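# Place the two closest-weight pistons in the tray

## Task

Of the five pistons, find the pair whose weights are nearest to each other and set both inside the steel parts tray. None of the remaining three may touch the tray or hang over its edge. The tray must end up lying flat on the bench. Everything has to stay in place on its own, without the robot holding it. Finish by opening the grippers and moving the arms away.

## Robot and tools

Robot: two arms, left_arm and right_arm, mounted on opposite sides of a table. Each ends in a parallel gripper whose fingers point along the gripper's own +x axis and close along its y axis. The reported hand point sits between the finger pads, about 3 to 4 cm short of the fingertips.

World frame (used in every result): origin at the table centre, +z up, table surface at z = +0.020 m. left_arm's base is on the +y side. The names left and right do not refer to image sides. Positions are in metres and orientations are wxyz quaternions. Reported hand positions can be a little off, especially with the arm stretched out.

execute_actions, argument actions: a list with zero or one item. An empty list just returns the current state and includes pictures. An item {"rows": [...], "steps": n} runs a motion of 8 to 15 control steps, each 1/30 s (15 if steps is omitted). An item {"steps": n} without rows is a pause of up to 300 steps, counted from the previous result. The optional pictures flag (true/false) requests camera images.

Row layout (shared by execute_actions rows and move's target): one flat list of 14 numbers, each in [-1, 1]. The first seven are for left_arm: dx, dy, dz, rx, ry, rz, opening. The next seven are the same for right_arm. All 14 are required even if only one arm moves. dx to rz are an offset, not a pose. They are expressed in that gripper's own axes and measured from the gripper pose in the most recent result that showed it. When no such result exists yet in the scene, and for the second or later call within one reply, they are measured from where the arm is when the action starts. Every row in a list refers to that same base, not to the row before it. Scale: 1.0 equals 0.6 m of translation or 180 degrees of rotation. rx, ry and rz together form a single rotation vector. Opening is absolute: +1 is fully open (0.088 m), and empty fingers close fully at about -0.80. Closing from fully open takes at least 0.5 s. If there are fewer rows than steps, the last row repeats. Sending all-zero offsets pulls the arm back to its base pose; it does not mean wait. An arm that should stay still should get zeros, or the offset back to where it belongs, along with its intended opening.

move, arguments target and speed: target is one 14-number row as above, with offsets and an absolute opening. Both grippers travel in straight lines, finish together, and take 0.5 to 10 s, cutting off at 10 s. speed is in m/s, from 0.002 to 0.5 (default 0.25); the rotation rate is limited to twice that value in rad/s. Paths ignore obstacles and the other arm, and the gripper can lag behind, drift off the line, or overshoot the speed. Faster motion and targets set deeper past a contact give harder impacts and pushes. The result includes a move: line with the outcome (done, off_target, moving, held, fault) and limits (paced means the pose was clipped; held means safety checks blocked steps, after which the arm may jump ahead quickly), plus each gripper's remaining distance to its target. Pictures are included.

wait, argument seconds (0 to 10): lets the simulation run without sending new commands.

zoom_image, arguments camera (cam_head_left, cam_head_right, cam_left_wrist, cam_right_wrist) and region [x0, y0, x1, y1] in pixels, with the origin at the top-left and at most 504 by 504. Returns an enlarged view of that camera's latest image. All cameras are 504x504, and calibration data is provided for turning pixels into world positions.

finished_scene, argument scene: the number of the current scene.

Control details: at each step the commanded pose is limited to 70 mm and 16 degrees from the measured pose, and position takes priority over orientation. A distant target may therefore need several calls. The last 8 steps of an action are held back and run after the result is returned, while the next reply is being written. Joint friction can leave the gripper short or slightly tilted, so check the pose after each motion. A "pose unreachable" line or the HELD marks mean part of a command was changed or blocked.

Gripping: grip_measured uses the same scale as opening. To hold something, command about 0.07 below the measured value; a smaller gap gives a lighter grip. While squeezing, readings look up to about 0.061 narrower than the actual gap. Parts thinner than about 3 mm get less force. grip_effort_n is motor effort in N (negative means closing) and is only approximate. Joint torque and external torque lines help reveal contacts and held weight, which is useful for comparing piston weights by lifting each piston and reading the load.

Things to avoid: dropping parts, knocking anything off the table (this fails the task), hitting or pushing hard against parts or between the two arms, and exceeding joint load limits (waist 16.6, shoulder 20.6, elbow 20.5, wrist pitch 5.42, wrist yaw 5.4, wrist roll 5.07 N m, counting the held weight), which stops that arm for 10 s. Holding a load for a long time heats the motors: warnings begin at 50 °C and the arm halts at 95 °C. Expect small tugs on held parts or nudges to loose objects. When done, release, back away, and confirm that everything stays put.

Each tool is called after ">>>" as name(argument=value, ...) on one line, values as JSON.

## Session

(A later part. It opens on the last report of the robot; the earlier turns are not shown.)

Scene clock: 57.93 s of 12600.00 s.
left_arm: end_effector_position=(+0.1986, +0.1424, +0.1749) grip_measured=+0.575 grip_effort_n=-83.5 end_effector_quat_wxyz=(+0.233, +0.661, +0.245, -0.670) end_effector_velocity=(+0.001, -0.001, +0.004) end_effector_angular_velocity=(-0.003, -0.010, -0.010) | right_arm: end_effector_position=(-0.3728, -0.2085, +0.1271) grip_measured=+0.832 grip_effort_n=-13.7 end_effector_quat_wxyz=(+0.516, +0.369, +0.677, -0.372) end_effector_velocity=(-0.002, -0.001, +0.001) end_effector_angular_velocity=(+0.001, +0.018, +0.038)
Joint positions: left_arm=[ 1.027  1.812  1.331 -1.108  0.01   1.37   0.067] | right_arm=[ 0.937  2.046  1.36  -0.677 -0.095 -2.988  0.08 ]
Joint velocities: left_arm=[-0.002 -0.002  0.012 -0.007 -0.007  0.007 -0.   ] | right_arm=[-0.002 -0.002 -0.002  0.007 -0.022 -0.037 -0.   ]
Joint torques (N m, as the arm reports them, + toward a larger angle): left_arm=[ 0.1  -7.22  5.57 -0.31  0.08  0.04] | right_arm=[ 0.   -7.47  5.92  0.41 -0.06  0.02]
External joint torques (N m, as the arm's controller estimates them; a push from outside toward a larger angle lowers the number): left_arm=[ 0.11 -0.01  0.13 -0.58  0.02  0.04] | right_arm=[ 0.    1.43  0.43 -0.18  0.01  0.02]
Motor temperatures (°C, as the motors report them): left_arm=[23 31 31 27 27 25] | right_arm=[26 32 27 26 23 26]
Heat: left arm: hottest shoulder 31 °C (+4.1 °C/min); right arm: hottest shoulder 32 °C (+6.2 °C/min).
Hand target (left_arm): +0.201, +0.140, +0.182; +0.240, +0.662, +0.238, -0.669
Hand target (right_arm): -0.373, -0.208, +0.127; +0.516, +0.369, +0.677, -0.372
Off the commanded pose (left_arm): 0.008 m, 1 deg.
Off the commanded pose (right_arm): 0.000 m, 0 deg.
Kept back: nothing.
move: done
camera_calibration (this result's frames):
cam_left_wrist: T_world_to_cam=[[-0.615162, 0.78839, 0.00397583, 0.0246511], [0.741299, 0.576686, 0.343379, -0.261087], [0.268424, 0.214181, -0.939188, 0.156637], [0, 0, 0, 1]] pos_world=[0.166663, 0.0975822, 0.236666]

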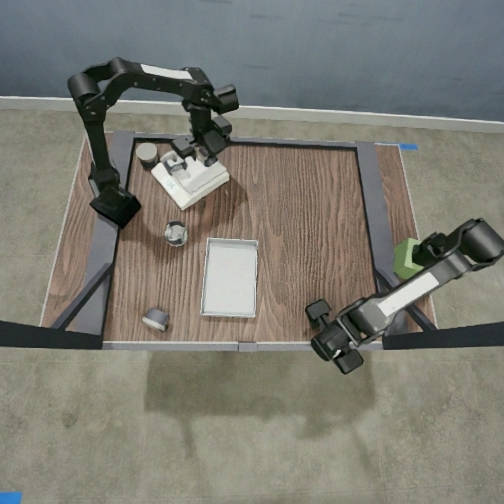

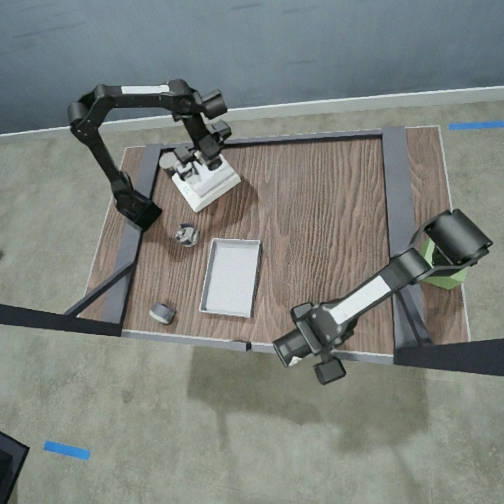

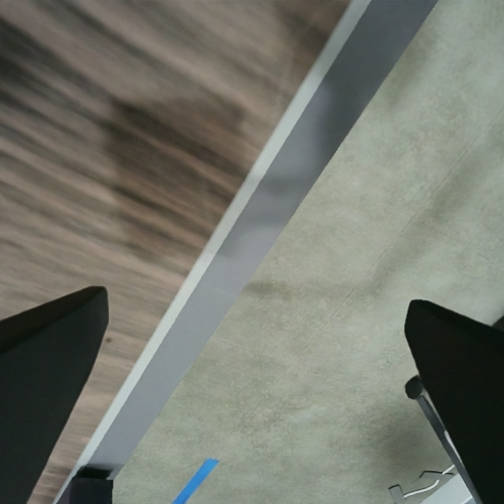

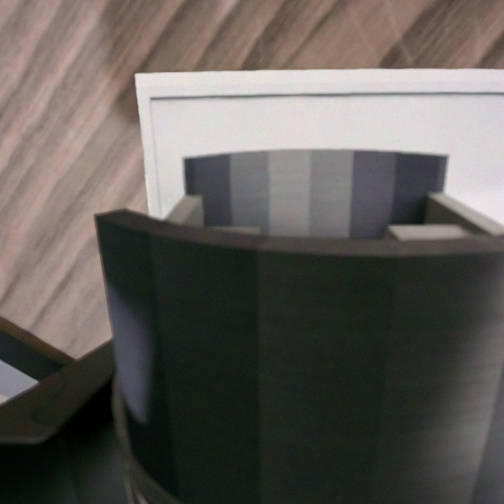

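>>> move(target=[0.02,-0.30,0.632,0.21,0,0,0.45,0,0,0,0,0,0,0.83])

Scene clock: 60.50 s of 12600.00 s.
left_arm: end_effector_position=(-0.2083, +0.0404, +0.1696) grip_measured=+0.575 grip_effort_n=-83.5 end_effector_quat_wxyz=(+0.005, +0.700, +0.014, -0.714) end_effector_velocity=(+0.001, +0.001, +0.003) end_effector_angular_velocity=(+0.019, -0.003, +0.024) | right_arm: end_effector_position=(-0.3728, -0.2085, +0.1271) grip_measured=+0.832 grip_effort_n=-13.7 end_effector_quat_wxyz=(+0.516, +0.369, +0.677, -0.372) end_effector_velocity=(+0.003, -0.001, -0.000) end_effector_angular_velocity=(+0.002, -0.013, +0.017)
Joint positions: left_arm=[-0.036  2.393  2.197 -1.375  0.025  0.969  0.067] | right_arm=[ 0.937  2.046  1.36  -0.677 -0.095 -2.988  0.08 ]
Joint velocities: left_arm=[ 0.002  0.012  0.032 -0.037  0.007 -0.022 -0.   ] | right_arm=[-0.002 -0.002 -0.002 -0.007  0.007 -0.022 -0.   ]
Joint torques (N m, as the arm reports them, + toward a larger angle): left_arm=[ 0.07 -8.71  5.61 -0.28  0.08 -0.08] | right_arm=[ 0.02 -7.47  5.9   0.42 -0.06  0.02]
External joint torques (N m, as the arm's controller estimates them; a push from outside toward a larger angle lowers the number): left_arm=[ 0.01  2.43 -0.03 -0.59  0.03 -0.08] | right_arm=[ 0.03  1.35  0.52 -0.13  0.    0.02]
Motor temperatures (°C, as the motors report them): left_arm=[23 32 31 27 27 25] | right_arm=[26 32 27 26 23 26]
Heat: left arm: hottest shoulder 32 °C (+5.0 °C/min); right arm: hottest shoulder 32 °C (+6.1 °C/min).
Hand target (left_arm): -0.209, +0.038, +0.170; +0.006, +0.699, +0.015, -0.715
Hand target (right_arm): -0.373, -0.208, +0.127; +0.516, +0.369, +0.677, -0.372
Off the commanded pose (left_arm): 0.001 m, 0 deg.
Off the commanded pose (right_arm): 0.000 m, 0 deg.
Kept back: nothing.
move: done
camera_calibration (this result's frames):
cam_left_wrist: T_world_to_cam=[[0.00033308, 0.999995, -0.00315276, -0.0243829], [0.944004, 0.000725775, 0.329933, 0.168994], [0.329934, -0.00308611, -0.943999, 0.305085], [0, 0, 0, 1]] pos_world=[-0.260181, 0.0252016, 0.232167]

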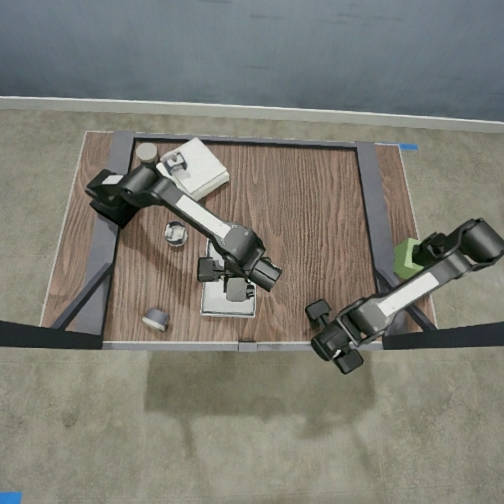

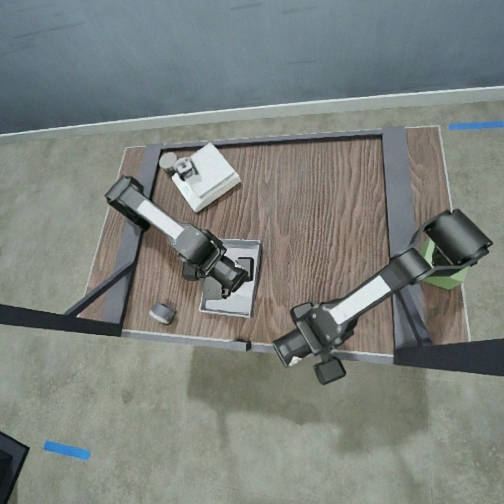

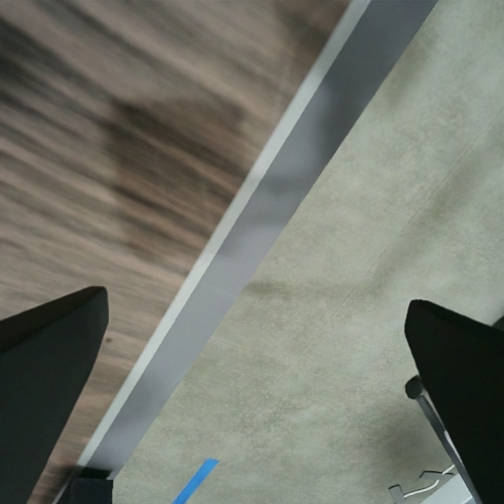

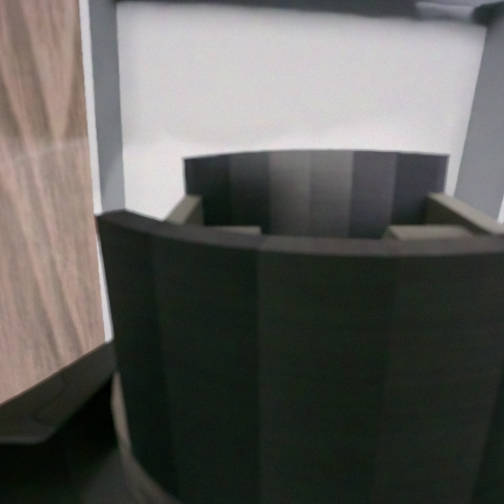

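>>> move(target=[0.168,-0.008,0,0,0,0,0.45,0,0,0,0,0,0,0.83], speed=0.07)

Scene clock: 62.53 s of 12600.00 s.
left_arm: end_effector_position=(-0.2105, +0.0441, +0.0751) grip_measured=+0.575 grip_effort_n=-83.5 end_effector_quat_wxyz=(+0.009, +0.697, +0.010, -0.717) end_effector_velocity=(-0.006, -0.009, -0.001) end_effector_angular_velocity=(-0.034, +0.032, +0.024) | right_arm: end_effector_position=(-0.3728, -0.2085, +0.1271) grip_measured=+0.832 grip_effort_n=-13.7 end_effector_quat_wxyz=(+0.516, +0.369, +0.677, -0.372) end_effector_velocity=(+0.004, -0.002, -0.001) end_effector_angular_velocity=(-0.016, -0.000, -0.013)
Joint positions: left_arm=[-0.045  2.43   1.883 -1.009  0.025  0.961  0.067] | right_arm=[ 0.937  2.046  1.36  -0.677 -0.095 -2.988  0.08 ]
Joint velocities: left_arm=[ 0.002  0.002 -0.002  0.051  0.007 -0.022 -0.   ] | right_arm=[-0.007 -0.002 -0.007 -0.007 -0.007  0.007 -0.   ]
Joint torques (N m, as the arm reports them, + toward a larger angle): left_arm=[-0.35 -8.55  3.21  0.1   0.08 -0.1 ] | right_arm=[ 0.02 -7.47  5.92  0.41 -0.06  0.03]
External joint torques (N m, as the arm's controller estimates them; a push from outside toward a larger angle lowers the number): left_arm=[-0.41  2.58 -2.26 -0.27  0.02 -0.1 ] | right_arm=[ 0.06  1.34  0.55 -0.14  0.01  0.03]
Motor temperatures (°C, as the motors report them): left_arm=[23 32 31 27 27 25] | right_arm=[26 32 27 26 23 26]
Heat: left arm: hottest shoulder 32 °C (+5.0 °C/min); right arm: hottest shoulder 32 °C (+6.0 °C/min).
Hand target (left_arm): -0.210, +0.047, +0.069; +0.004, +0.700, +0.014, -0.714
Hand target (right_arm): -0.373, -0.208, +0.127; +0.516, +0.369, +0.677, -0.372
Off the commanded pose (left_arm): 0.007 m, 1 deg.
Off the commanded pose (right_arm): 0.000 m, 0 deg.
Kept back: nothing.
move: done
camera_calibration (this result's frames):
cam_left_wrist: T_world_to_cam=[[0.000645141, 0.999886, -0.0150934, -0.0274402], [0.946573, 0.00425687, 0.322462, 0.203204], [0.32249, -0.014495, -0.946462, 0.215766], [0, 0, 0, 1]] pos_world=[-0.261912, 0.0296996, 0.138275]

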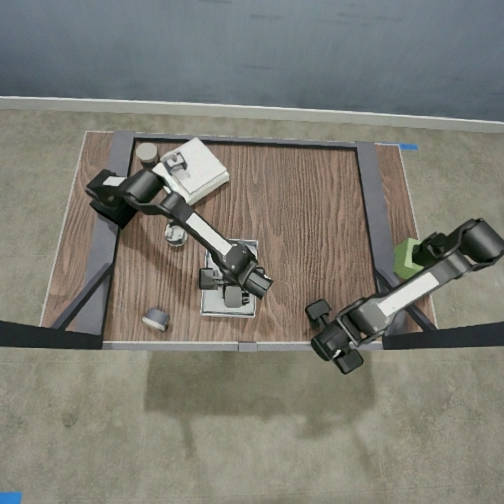

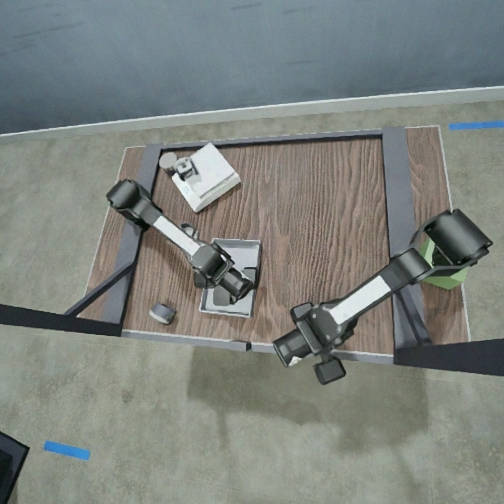

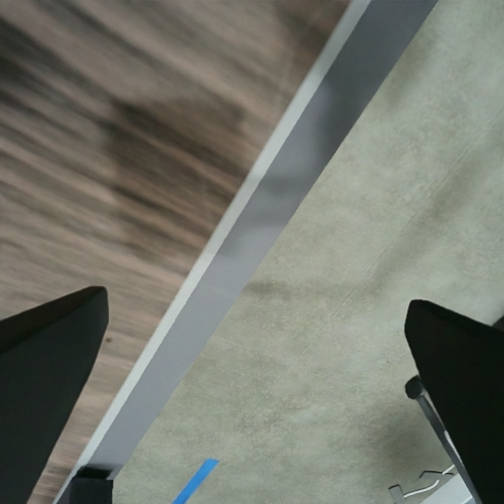

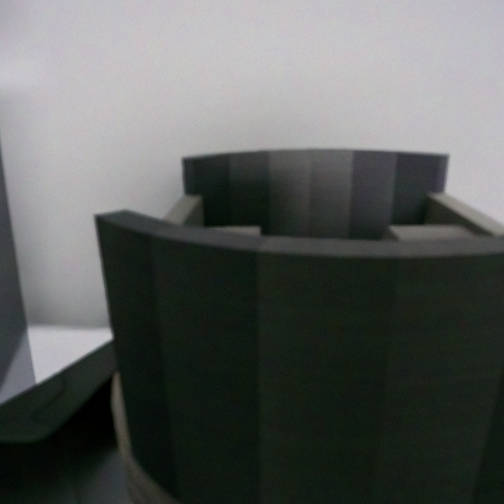

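>>> move(target=[0.016,0,0,0,0,0,0.45,0,0,0,0,0,0,0.83], speed=0.02)

>>> move(target=[0,0,0,0,0,0,1,0,0,0,0,0,0,0.83])

>>> move(target=[-0.15,0,0,0,0,0,1,0,0,0,0,0,0,0.83], speed=0.2)

>>> move(target=[0,-0.305,-0.279,0.07,0,0,1,0,0,0,0,0,0,0.83])

Scene clock: 63.63 s of 12600.00 s.
left_arm: end_effector_position=(-0.2121, +0.0418, +0.0739) grip_measured=+0.575 grip_effort_n=-83.5 end_effector_quat_wxyz=(+0.013, +0.694, +0.006, -0.720) end_effector_velocity=(+0.001, +0.002, -0.002) end_effector_angular_velocity=(-0.002, -0.025, -0.014) | right_arm: end_effector_position=(-0.3728, -0.2085, +0.1271) grip_measured=+0.832 grip_effort_n=-13.7 end_effector_quat_wxyz=(+0.516, +0.369, +0.677, -0.372) end_effector_velocity=(+0.005, -0.003, -0.001) end_effector_angular_velocity=(-0.018, -0.009, +0.016)
Joint positions: left_arm=[-0.045  2.43   1.878 -0.989  0.025  0.961  0.067] | right_arm=[ 0.937  2.046  1.36  -0.677 -0.095 -2.988  0.08 ]
Joint velocities: left_arm=[-0.007  0.002 -0.002 -0.007 -0.022  0.007 -0.   ] | right_arm=[-0.007 -0.002 -0.002 -0.022 -0.007 -0.022 -0.   ]
Joint torques (N m, as the arm reports them, + toward a larger angle): left_arm=[-0.08 -8.19  3.17  0.61  0.09 -0.03] | right_arm=[ 0.01 -7.47  5.94  0.41 -0.05  0.03]
External joint torques (N m, as the arm's controller estimates them; a push from outside toward a larger angle lowers the number): left_arm=[ 0.05  3.02 -2.32  0.24  0.02 -0.03] | right_arm=[ 0.    1.29  0.61 -0.12  0.01  0.03]
Motor temperatures (°C, as the motors report them): left_arm=[23 33 31 27 27 25] | right_arm=[26 32 27 26 23 26]
Heat: left arm: hottest shoulder 33 °C (+5.0 °C/min); right arm: hottest shoulder 32 °C (+6.0 °C/min).
Hand target (left_arm): -0.211, +0.044, +0.066; +0.009, +0.697, +0.010, -0.717
Hand target (right_arm): -0.373, -0.208, +0.127; +0.516, +0.369, +0.677, -0.372
Off the commanded pose (left_arm): 0.009 m, 1 deg.
Off the commanded pose (right_arm): 0.000 m, 0 deg.
Kept back: nothing.
move: off_target (left_arm)
camera_calibration (this result's frames):
cam_left_wrist: T_world_to_cam=[[0.000470593, 0.999621, -0.0275133, -0.0242004], [0.949183, 0.00821264, 0.314619, 0.206051], [0.314725, -0.0262632, -0.948819, 0.214107], [0, 0, 0, 1]] pos_world=[-0.262953, 0.0281221, 0.137655]

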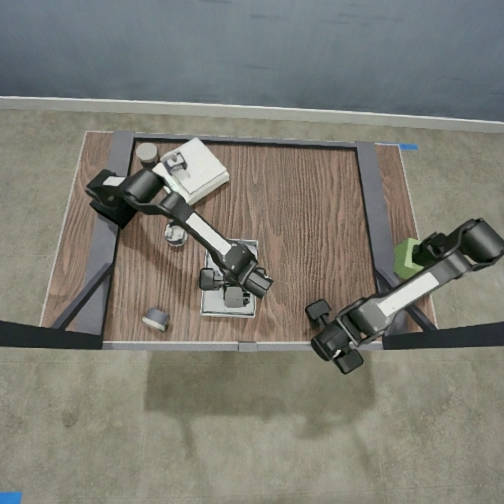

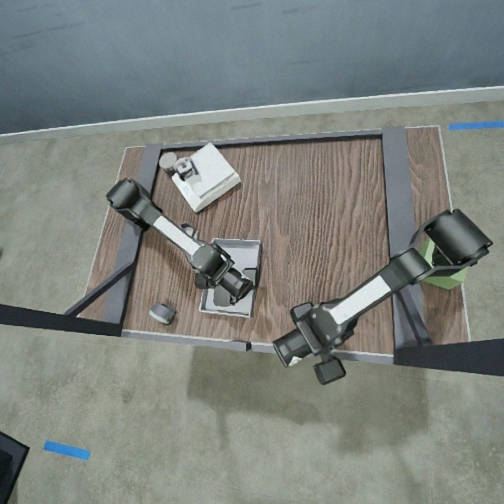

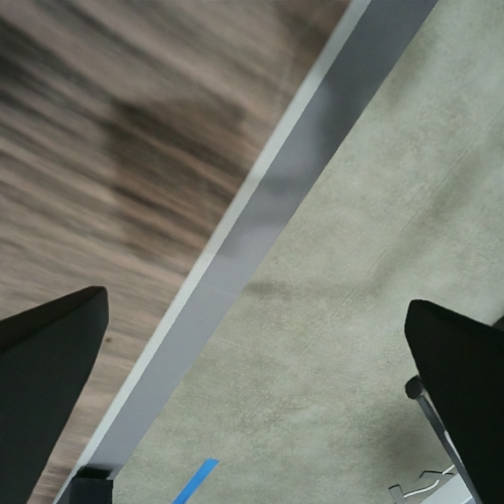

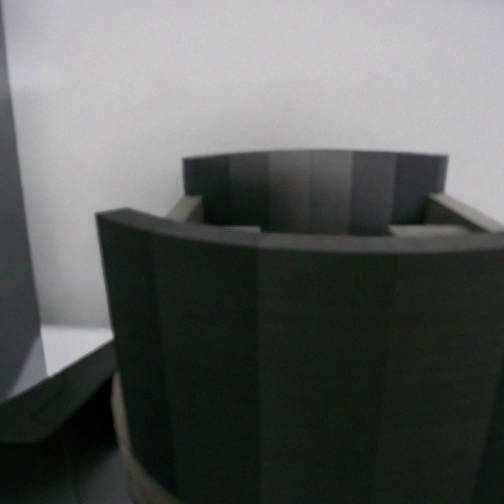

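Scene clock: 64.27 s of 12600.00 s.
left_arm: end_effector_position=(-0.2123, +0.0414, +0.0739) grip_measured=+1.000 grip_effort_n=16.0 end_effector_quat_wxyz=(+0.013, +0.694, +0.005, -0.720) end_effector_velocity=(+0.003, +0.000, +0.000) end_effector_angular_velocity=(-0.006, -0.022, +0.006) | right_arm: end_effector_position=(-0.3728, -0.2085, +0.1271) grip_measured=+0.832 grip_effort_n=-13.7 end_effector_quat_wxyz=(+0.516, +0.369, +0.677, -0.372) end_effector_velocity=(+0.002, +0.001, -0.001) end_effector_angular_velocity=(-0.001, +0.006, +0.001)
Joint positions: left_arm=[-0.045  2.43   1.878 -0.987  0.025  0.961  0.088] | right_arm=[ 0.937  2.046  1.36  -0.677 -0.095 -2.988  0.08 ]
Joint velocities: left_arm=[-0.002 -0.002 -0.002 -0.007 -0.022 -0.007  0.   ] | right_arm=[-0.007 -0.002 -0.007  0.007 -0.007 -0.007 -0.   ]
Joint torques (N m, as the arm reports them, + toward a larger angle): left_arm=[-0.02 -9.64  4.22 -0.14  0.09 -0.01] | right_arm=[ 0.01 -7.48  5.91  0.42 -0.06  0.03]
External joint torques (N m, as the arm's controller estimates them; a push from outside toward a larger angle lowers the number): left_arm=[ 0.04  1.57 -1.3  -0.53  0.03 -0.01] | right_arm=[ 0.05  1.29  0.55 -0.14  0.    0.02]
Motor temperatures (°C, as the motors report them): left_arm=[23 33 31 27 27 25] | right_arm=[26 32 27 26 23 26]
Heat: left arm: hottest shoulder 33 °C (+5.1 °C/min); right arm: hottest shoulder 32 °C (+6.1 °C/min).
Hand target (left_arm): -0.212, +0.042, +0.074; +0.013, +0.694, +0.006, -0.720
Hand target (right_arm): -0.373, -0.208, +0.127; +0.516, +0.369, +0.677, -0.372
Off the commanded pose (left_arm): 0.000 m, 0 deg.
Off the commanded pose (right_arm): 0.000 m, 0 deg.
Kept back: nothing.
move: done
camera_calibration (this result's frames):
cam_left_wrist: T_world_to_cam=[[0.000440856, 0.999576, -0.0291052, -0.0237397], [0.949513, 0.00871273, 0.313608, 0.206391], [0.313729, -0.027774, -0.949106, 0.214053], [0, 0, 0, 1]] pos_world=[-0.263115, 0.0278766, 0.137743]

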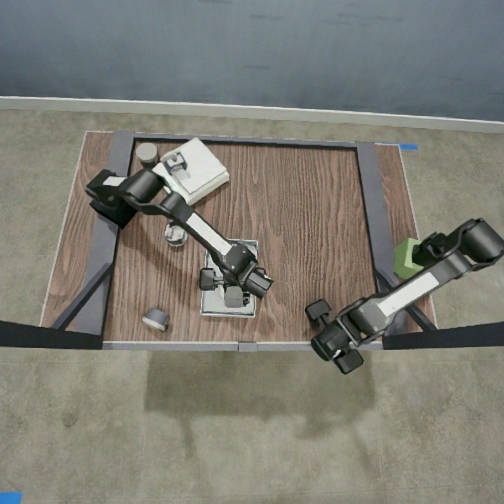

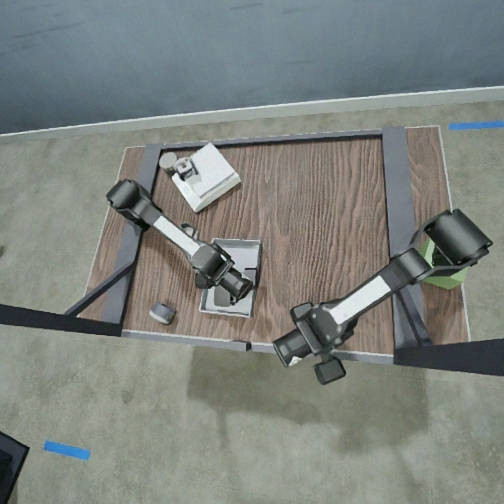

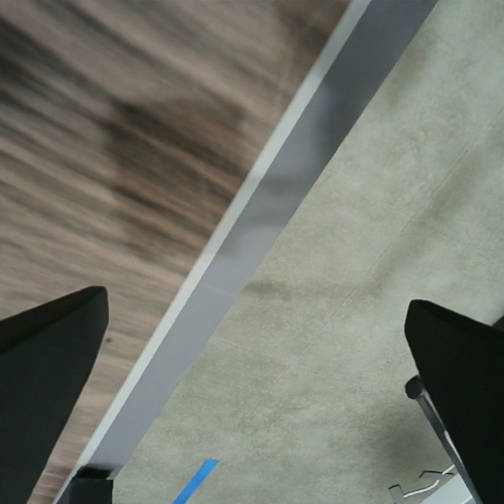

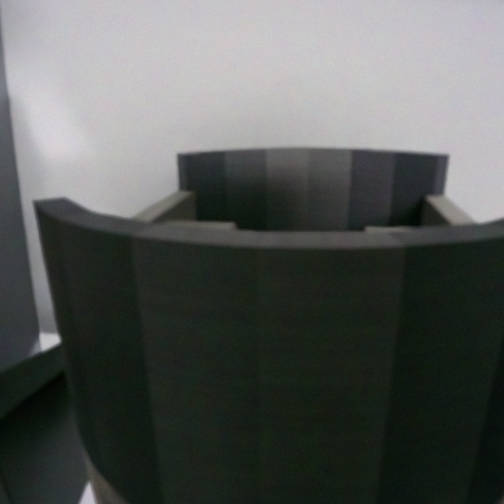

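Scene clock: 65.23 s of 12600.00 s.
left_arm: end_effector_position=(-0.2096, +0.0439, +0.1616) grip_measured=+1.000 grip_effort_n=16.0 end_effector_quat_wxyz=(+0.012, +0.695, +0.007, -0.719) end_effector_velocity=(-0.000, -0.000, +0.007) end_effector_angular_velocity=(+0.002, +0.008, +0.010) | right_arm: end_effector_position=(-0.3728, -0.2085, +0.1271) grip_measured=+0.832 grip_effort_n=-13.7 end_effector_quat_wxyz=(+0.516, +0.369, +0.677, -0.372) end_effector_velocity=(+0.001, -0.006, -0.000) end_effector_angular_velocity=(-0.029, +0.004, +0.009)
Joint positions: left_arm=[-0.043  2.35   2.088 -1.284  0.024  0.963  0.088] | right_arm=[ 0.937  2.046  1.36  -0.677 -0.095 -2.988  0.08 ]
Joint velocities: left_arm=[ 0.002 -0.002  0.022 -0.022  0.007 -0.007  0.   ] | right_arm=[-0.002 -0.002 -0.002 -0.022 -0.022 -0.007 -0.   ]
Joint torques (N m, as the arm reports them, + toward a larger angle): left_arm=[ 0.26 -9.66  5.16 -0.19  0.1   0.08] | right_arm=[ 0.02 -7.46  5.9   0.41 -0.05  0.03]
External joint torques (N m, as the arm's controller estimates them; a push from outside toward a larger angle lowers the number): left_arm=[ 0.19  1.23 -0.49 -0.54  0.04  0.08] | right_arm=[ 0.01  1.36  0.55 -0.12  0.01  0.03]
Motor temperatures (°C, as the motors report them): left_arm=[23 33 31 27 27 25] | right_arm=[26 32 27 26 23 26]
Heat: left arm: hottest shoulder 33 °C (+5.1 °C/min); right arm: hottest shoulder 32 °C (+6.1 °C/min).
Hand target (left_arm): -0.209, +0.042, +0.164; +0.013, +0.694, +0.005, -0.720
Hand target (right_arm): -0.373, -0.208, +0.127; +0.516, +0.369, +0.677, -0.372
Off the commanded pose (left_arm): 0.003 m, 0 deg.
Off the commanded pose (right_arm): 0.000 m, 0 deg.
Kept back: nothing.
move: done
camera_calibration (this result's frames):
cam_left_wrist: T_world_to_cam=[[0.000135986, 0.99969, -0.0249098, -0.0244133], [0.948478, 0.00776354, 0.316747, 0.175558], [0.316842, -0.0236695, -0.948183, 0.29682], [0, 0, 0, 1]] pos_world=[-0.260555, 0.0300684, 0.225224]

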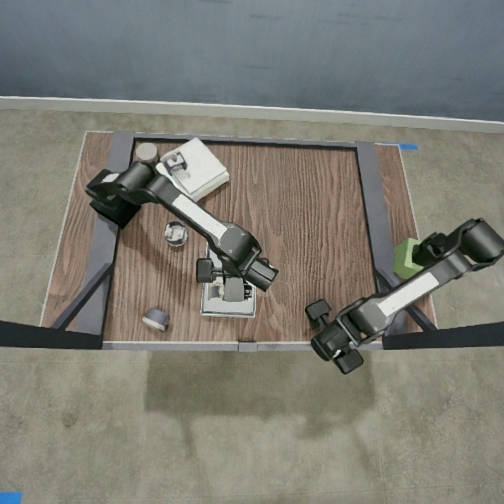

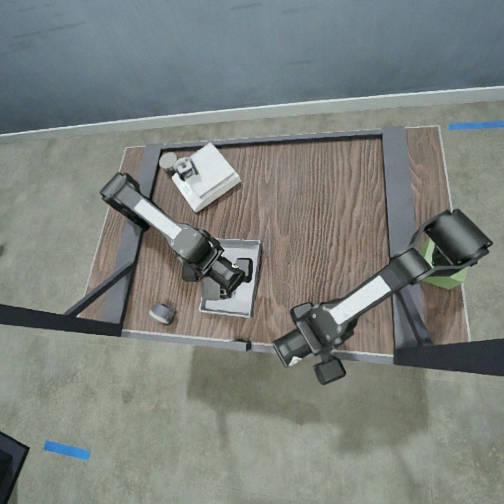

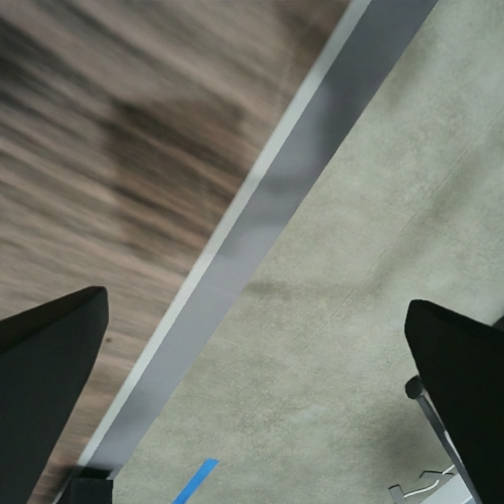

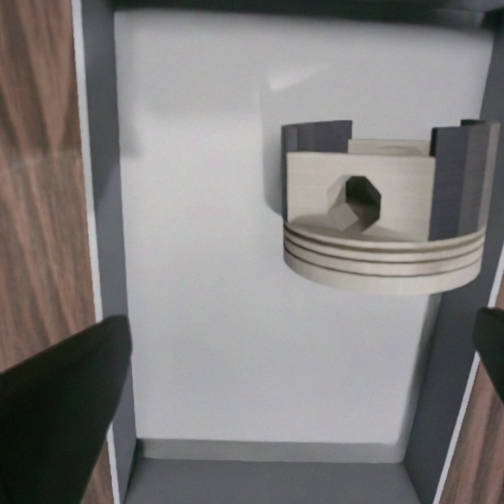

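Scene clock: 66.80 s of 12600.00 s.
left_arm: end_effector_position=(-0.0491, +0.2296, +0.1559) grip_measured=+1.000 grip_effort_n=16.0 end_effector_quat_wxyz=(-0.063, +0.692, -0.073, -0.715) end_effector_velocity=(-0.000, +0.004, +0.001) end_effector_angular_velocity=(+0.005, +0.006, -0.010) | right_arm: end_effector_position=(-0.3728, -0.2085, +0.1271) grip_measured=+0.832 grip_effort_n=-13.7 end_effector_quat_wxyz=(+0.516, +0.369, +0.677, -0.372) end_effector_velocity=(+0.001, -0.002, +0.000) end_effector_angular_velocity=(-0.012, +0.003, -0.008)
Joint positions: left_arm=[ 0.103  1.413  0.834 -0.967  0.025  1.327  0.088] | right_arm=[ 0.937  2.046  1.36  -0.677 -0.095 -2.988  0.08 ]
Joint velocities: left_arm=[-0.002 -0.012 -0.007 -0.007  0.007  0.007  0.   ] | right_arm=[-0.002 -0.002 -0.002 -0.007 -0.007  0.007  0.   ]
Joint torques (N m, as the arm reports them, + toward a larger angle): left_arm=[ 0.1  -4.19  3.08 -0.18  0.16  0.05] | right_arm=[ 0.   -7.48  5.94  0.41 -0.06  0.02]
External joint torques (N m, as the arm's controller estimates them; a push from outside toward a larger angle lowers the number): left_arm=[ 0.11 -0.01 -2.32 -0.54  0.09  0.05] | right_arm=[-0.01  1.43  0.5  -0.16  0.    0.02]
Motor temperatures (°C, as the motors report them): left_arm=[23 34 31 27 27 25] | right_arm=[26 32 27 26 23 26]
Heat: left arm: hottest shoulder 34 °C (+6.0 °C/min); right arm: hottest shoulder 32 °C (+5.0 °C/min).
Hand target (left_arm): -0.047, +0.232, +0.155; -0.064, +0.692, -0.072, -0.715
Hand target (right_arm): -0.373, -0.208, +0.127; +0.516, +0.369, +0.677, -0.372
Off the commanded pose (left_arm): 0.003 m, 0 deg.
Off the commanded pose (right_arm): 0.000 m, 0 deg.
Kept back: nothing.
move: done
camera_calibration (this result's frames):
cam_left_wrist: T_world_to_cam=[[0.217152, 0.975484, -0.0357144, -0.192294], [0.926878, -0.19458, 0.320991, 0.0684911], [0.306172, -0.102807, -0.946409, 0.262315], [0, 0, 0, 1]] pos_world=[-0.10204, 0.227874, 0.219405]

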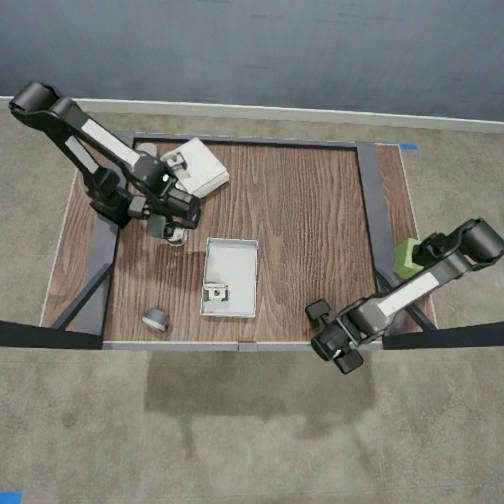

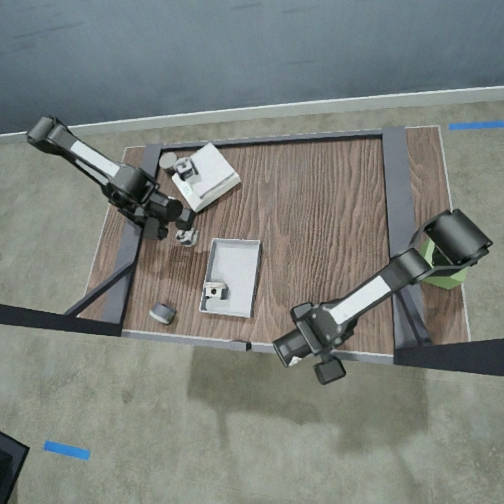

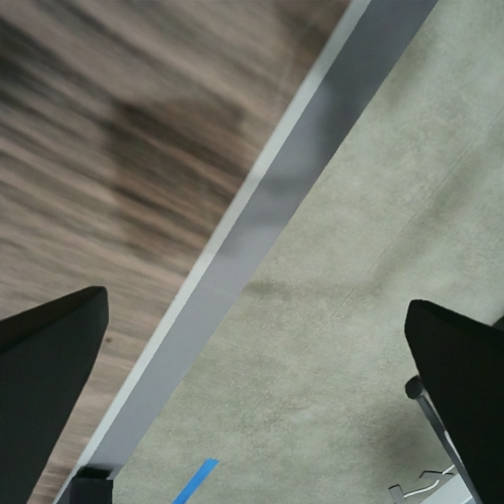

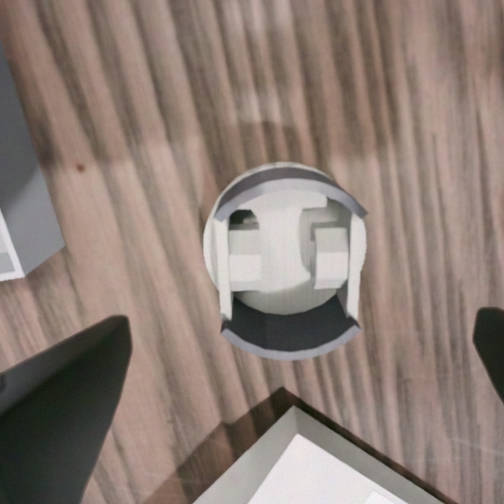

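>>> move(target=[0.158,-0.005,-0.013,0,0,0,1,0,0,0,0,0,0,0.83], speed=0.09)

>>> move(target=[0,0,0,0,0,0,0.45,0,0,0,0,0,0,0.83])

>>> move(target=[-0.13,0,0,0,-0.01,-0.015,0.45,0,0,0,0,0,0,0.83], speed=0.15)

Scene clock: 68.70 s of 12600.00 s.
left_arm: end_effector_position=(-0.0457, +0.2280, +0.0642) grip_measured=+1.000 grip_effort_n=15.6 end_effector_quat_wxyz=(-0.058, +0.691, -0.077, -0.716) end_effector_velocity=(+0.003, +0.001, -0.003) end_effector_angular_velocity=(-0.002, -0.023, +0.006) | right_arm: end_effector_position=(-0.3728, -0.2085, +0.1271) grip_measured=+0.832 grip_effort_n=-13.7 end_effector_quat_wxyz=(+0.516, +0.369, +0.677, -0.372) end_effector_velocity=(-0.001, +0.001, +0.001) end_effector_angular_velocity=(+0.006, +0.008, +0.020)
Joint positions: left_arm=[ 0.12   1.63   0.604 -0.508  0.025  1.344  0.088] | right_arm=[ 0.937  2.046  1.36  -0.677 -0.095 -2.988  0.08 ]
Joint velocities: left_arm=[-0.002  0.007 -0.007  0.007 -0.022 -0.007  0.   ] | right_arm=[-0.002 -0.002 -0.002  0.007 -0.007 -0.022 -0.   ]
Joint torques (N m, as the arm reports them, + toward a larger angle): left_arm=[ 0.24 -3.4   2.27  0.25  0.1   0.08] | right_arm=[-0.01 -7.47  5.91  0.41 -0.05  0.02]
External joint torques (N m, as the arm's controller estimates them; a push from outside toward a larger angle lowers the number): left_arm=[ 0.23  1.23 -1.94 -0.13  0.04  0.08] | right_arm=[-0.02  1.4   0.45 -0.17  0.02  0.02]
Motor temperatures (°C, as the motors report them): left_arm=[23 33 31 27 27 25] | right_arm=[26 32 27 26 23 26]
Heat: left arm: hottest shoulder 33 °C (+5.0 °C/min); right arm: hottest shoulder 32 °C (+5.0 °C/min).
Hand target (left_arm): -0.044, +0.231, +0.061; -0.063, +0.693, -0.073, -0.715
Hand target (right_arm): -0.373, -0.208, +0.127; +0.516, +0.369, +0.677, -0.372
Off the commanded pose (left_arm): 0.004 m, 1 deg.
Off the commanded pose (right_arm): 0.000 m, 0 deg.
Kept back: nothing.
move: done
camera_calibration (this result's frames):
cam_left_wrist: T_world_to_cam=[[0.216583, 0.975112, -0.0474178, -0.193937], [0.928377, -0.190691, 0.318988, 0.0937236], [0.302007, -0.113109, -0.946572, 0.176483], [0, 0, 0, 1]] pos_world=[-0.0983067, 0.226945, 0.127961]

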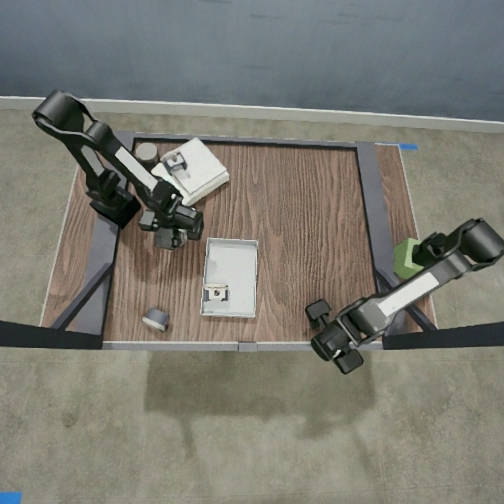

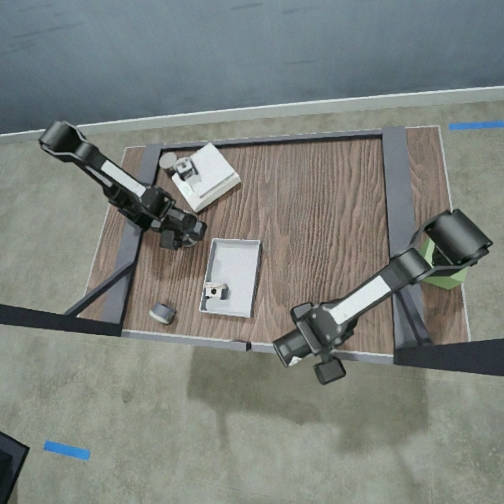

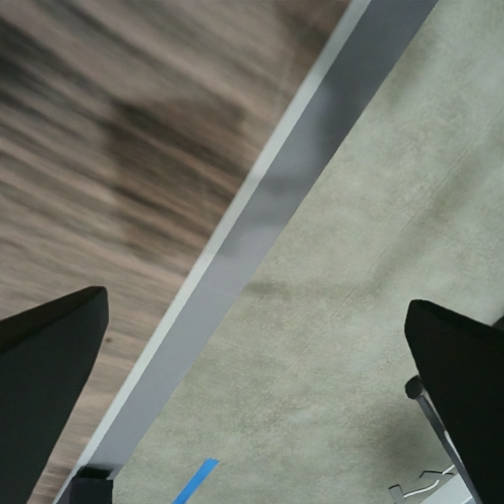

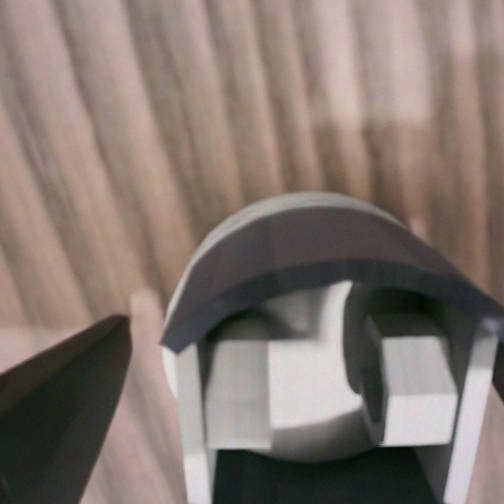

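Scene clock: 69.20 s of 12600.00 s.
left_arm: end_effector_position=(-0.0455, +0.2285, +0.0641) grip_measured=+0.625 grip_effort_n=-83.5 end_effector_quat_wxyz=(-0.059, +0.691, -0.076, -0.716) end_effector_velocity=(+0.000, +0.002, +0.000) end_effector_angular_velocity=(+0.010, +0.004, +0.010) | right_arm: end_effector_position=(-0.3728, -0.2085, +0.1271) grip_measured=+0.832 grip_effort_n=-13.7 end_effector_quat_wxyz=(+0.516, +0.369, +0.677, -0.372) end_effector_velocity=(+0.005, -0.004, -0.002) end_effector_angular_velocity=(-0.025, -0.010, +0.001)
Joint positions: left_arm=[ 0.12   1.63   0.604 -0.51   0.025  1.344  0.07 ] | right_arm=[ 0.937  2.046  1.36  -0.677 -0.095 -2.988  0.08 ]
Joint velocities: left_arm=[ 0.002 -0.002 -0.002 -0.007  0.007 -0.007 -0.   ] | right_arm=[-0.007 -0.002 -0.007 -0.022 -0.007 -0.007  0.   ]
Joint torques (N m, as the arm reports them, + toward a larger angle): left_arm=[-0.05 -3.82  2.93  0.19  0.08 -0.02] | right_arm=[ 0.04 -7.46  5.9   0.41 -0.06  0.03]
External joint torques (N m, as the arm's controller estimates them; a push from outside toward a larger angle lowers the number): left_arm=[-0.07  0.82 -1.23 -0.16  0.01 -0.02] | right_arm=[ 0.08  1.41  0.5  -0.15  0.01  0.02]
Motor temperatures (°C, as the motors report them): left_arm=[23 33 31 27 27 25] | right_arm=[26 32 27 26 23 26]
Heat: left arm: hottest shoulder 33 °C (+5.1 °C/min); right arm: hottest shoulder 32 °C (+5.1 °C/min).
Hand target (left_arm): -0.046, +0.228, +0.064; -0.059, +0.691, -0.077, -0.716
Hand target (right_arm): -0.373, -0.208, +0.127; +0.516, +0.369, +0.677, -0.372
Off the commanded pose (left_arm): 0.001 m, 0 deg.
Off the commanded pose (right_arm): 0.000 m, 0 deg.
Kept back: nothing.
move: done
camera_calibration (this result's frames):
cam_left_wrist: T_world_to_cam=[[0.21663, 0.975229, -0.0447278, -0.194688], [0.928139, -0.191531, 0.319176, 0.093864], [0.302703, -0.110657, -0.946639, 0.175879], [0, 0, 0, 1]] pos_world=[-0.0981827, 0.227305, 0.127827]

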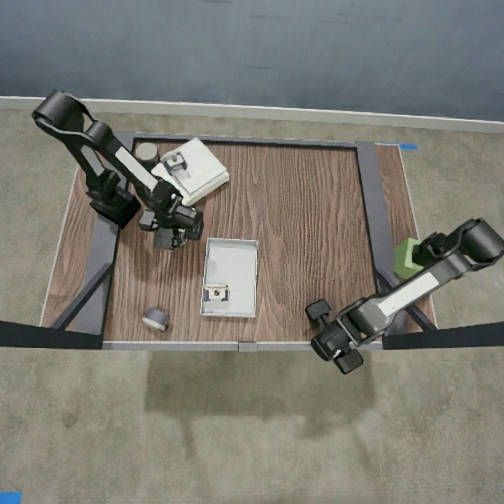

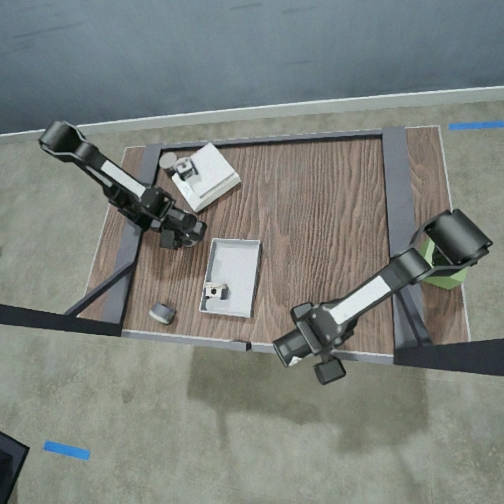

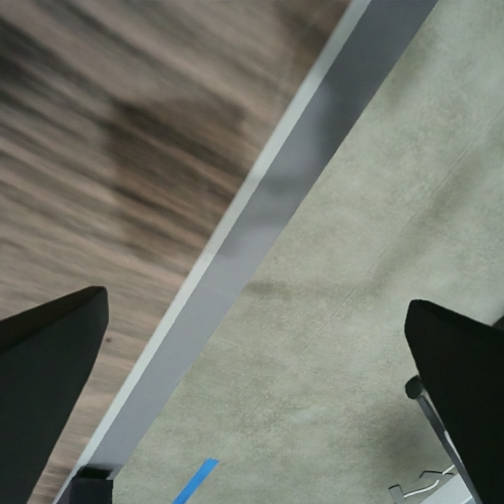

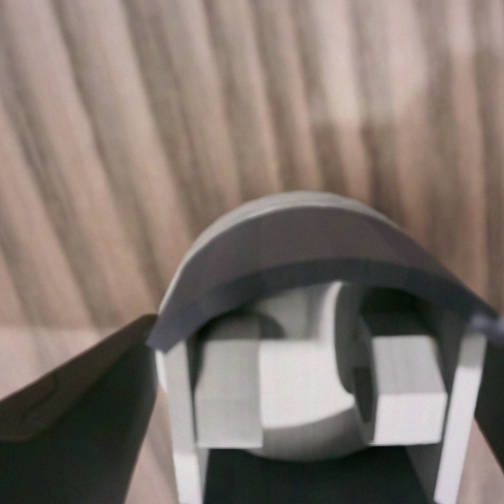

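Scene clock: 70.23 s of 12600.00 s.
left_arm: end_effector_position=(-0.0416, +0.2333, +0.1366) grip_measured=+0.625 grip_effort_n=-83.5 end_effector_quat_wxyz=(-0.084, +0.685, -0.052, -0.722) end_effector_velocity=(-0.001, +0.002, +0.003) end_effector_angular_velocity=(+0.011, +0.003, +0.020) | right_arm: end_effector_position=(-0.3728, -0.2085, +0.1271) grip_measured=+0.832 grip_effort_n=-14.2 end_effector_quat_wxyz=(+0.516, +0.369, +0.677, -0.372) end_effector_velocity=(+0.007, -0.007, -0.001) end_effector_angular_velocity=(-0.025, -0.028, +0.003)
Joint positions: left_arm=[ 0.154  1.463  0.793 -0.928  0.064  1.38   0.07 ] | right_arm=[ 0.937  2.046  1.36  -0.677 -0.095 -2.988  0.08 ]
Joint velocities: left_arm=[-0.002 -0.007  0.007 -0.022  0.007 -0.022 -0.   ] | right_arm=[-0.002 -0.007 -0.007 -0.037  0.007 -0.007 -0.   ]
Joint torques (N m, as the arm reports them, + toward a larger angle): left_arm=[ 0.31 -4.72  5.27 -0.32  0.21  0.11] | right_arm=[ 0.03 -7.47  5.9   0.42 -0.05  0.02]
External joint torques (N m, as the arm's controller estimates them; a push from outside toward a larger angle lowers the number): left_arm=[ 0.32 -0.38  0.14 -0.57  0.11  0.11] | right_arm=[ 0.05  1.38  0.55 -0.11  0.    0.02]
Motor temperatures (°C, as the motors report them): left_arm=[23 33 31 27 27 25] | right_arm=[26 32 27 26 23 26]
Heat: left arm: hottest shoulder 33 °C (+5.1 °C/min); right arm: hottest shoulder 32 °C (+5.1 °C/min).
Hand target (left_arm): -0.043, +0.229, +0.142; -0.078, +0.682, -0.059, -0.725
Hand target (right_arm): -0.373, -0.208, +0.127; +0.516, +0.369, +0.677, -0.372
Off the commanded pose (left_arm): 0.006 m, 1 deg.
Off the commanded pose (right_arm): 0.000 m, 0 deg.
Kept back: nothing.
move: done
camera_calibration (this result's frames):
cam_left_wrist: T_world_to_cam=[[0.218453, 0.97563, 0.0205876, -0.205912], [0.931346, -0.214743, 0.294075, 0.0770355], [0.291329, -0.0450675, -0.955561, 0.229335], [0, 0, 0, 1]] pos_world=[-0.0935767, 0.227773, 0.200729]

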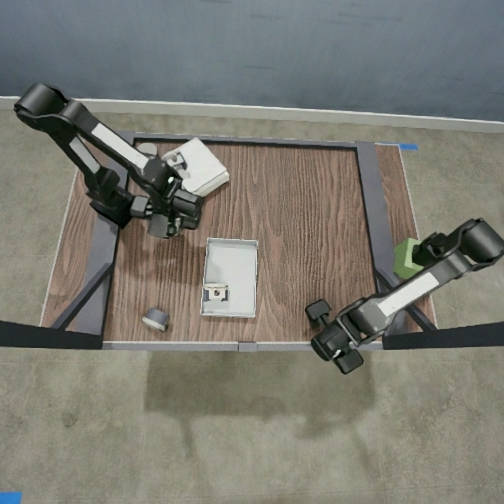

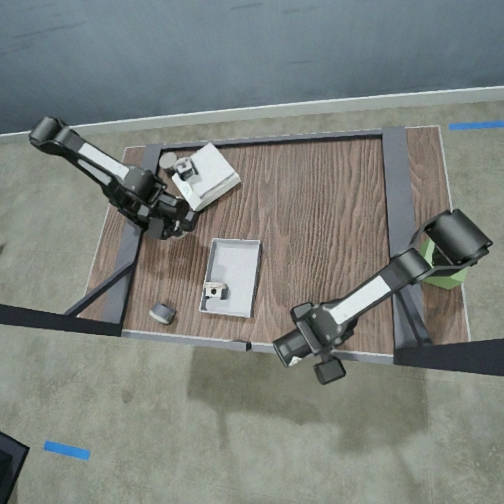

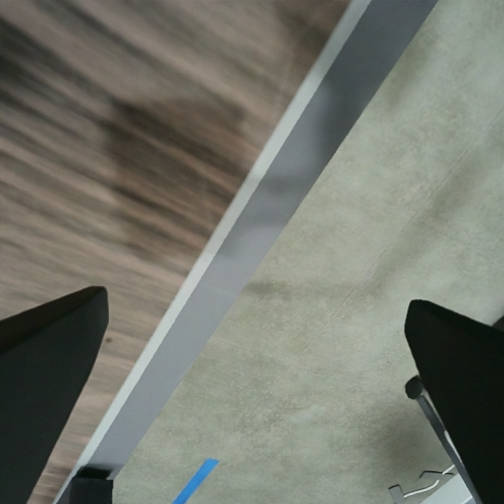

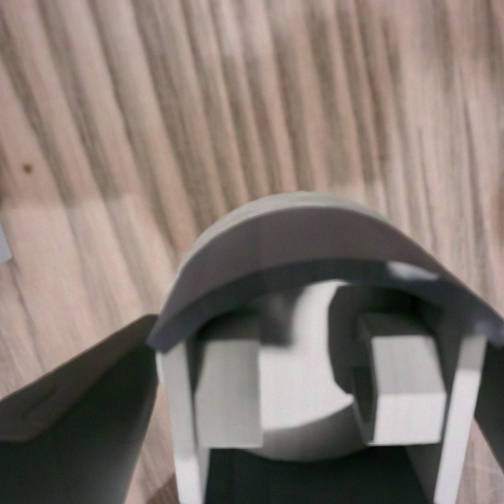

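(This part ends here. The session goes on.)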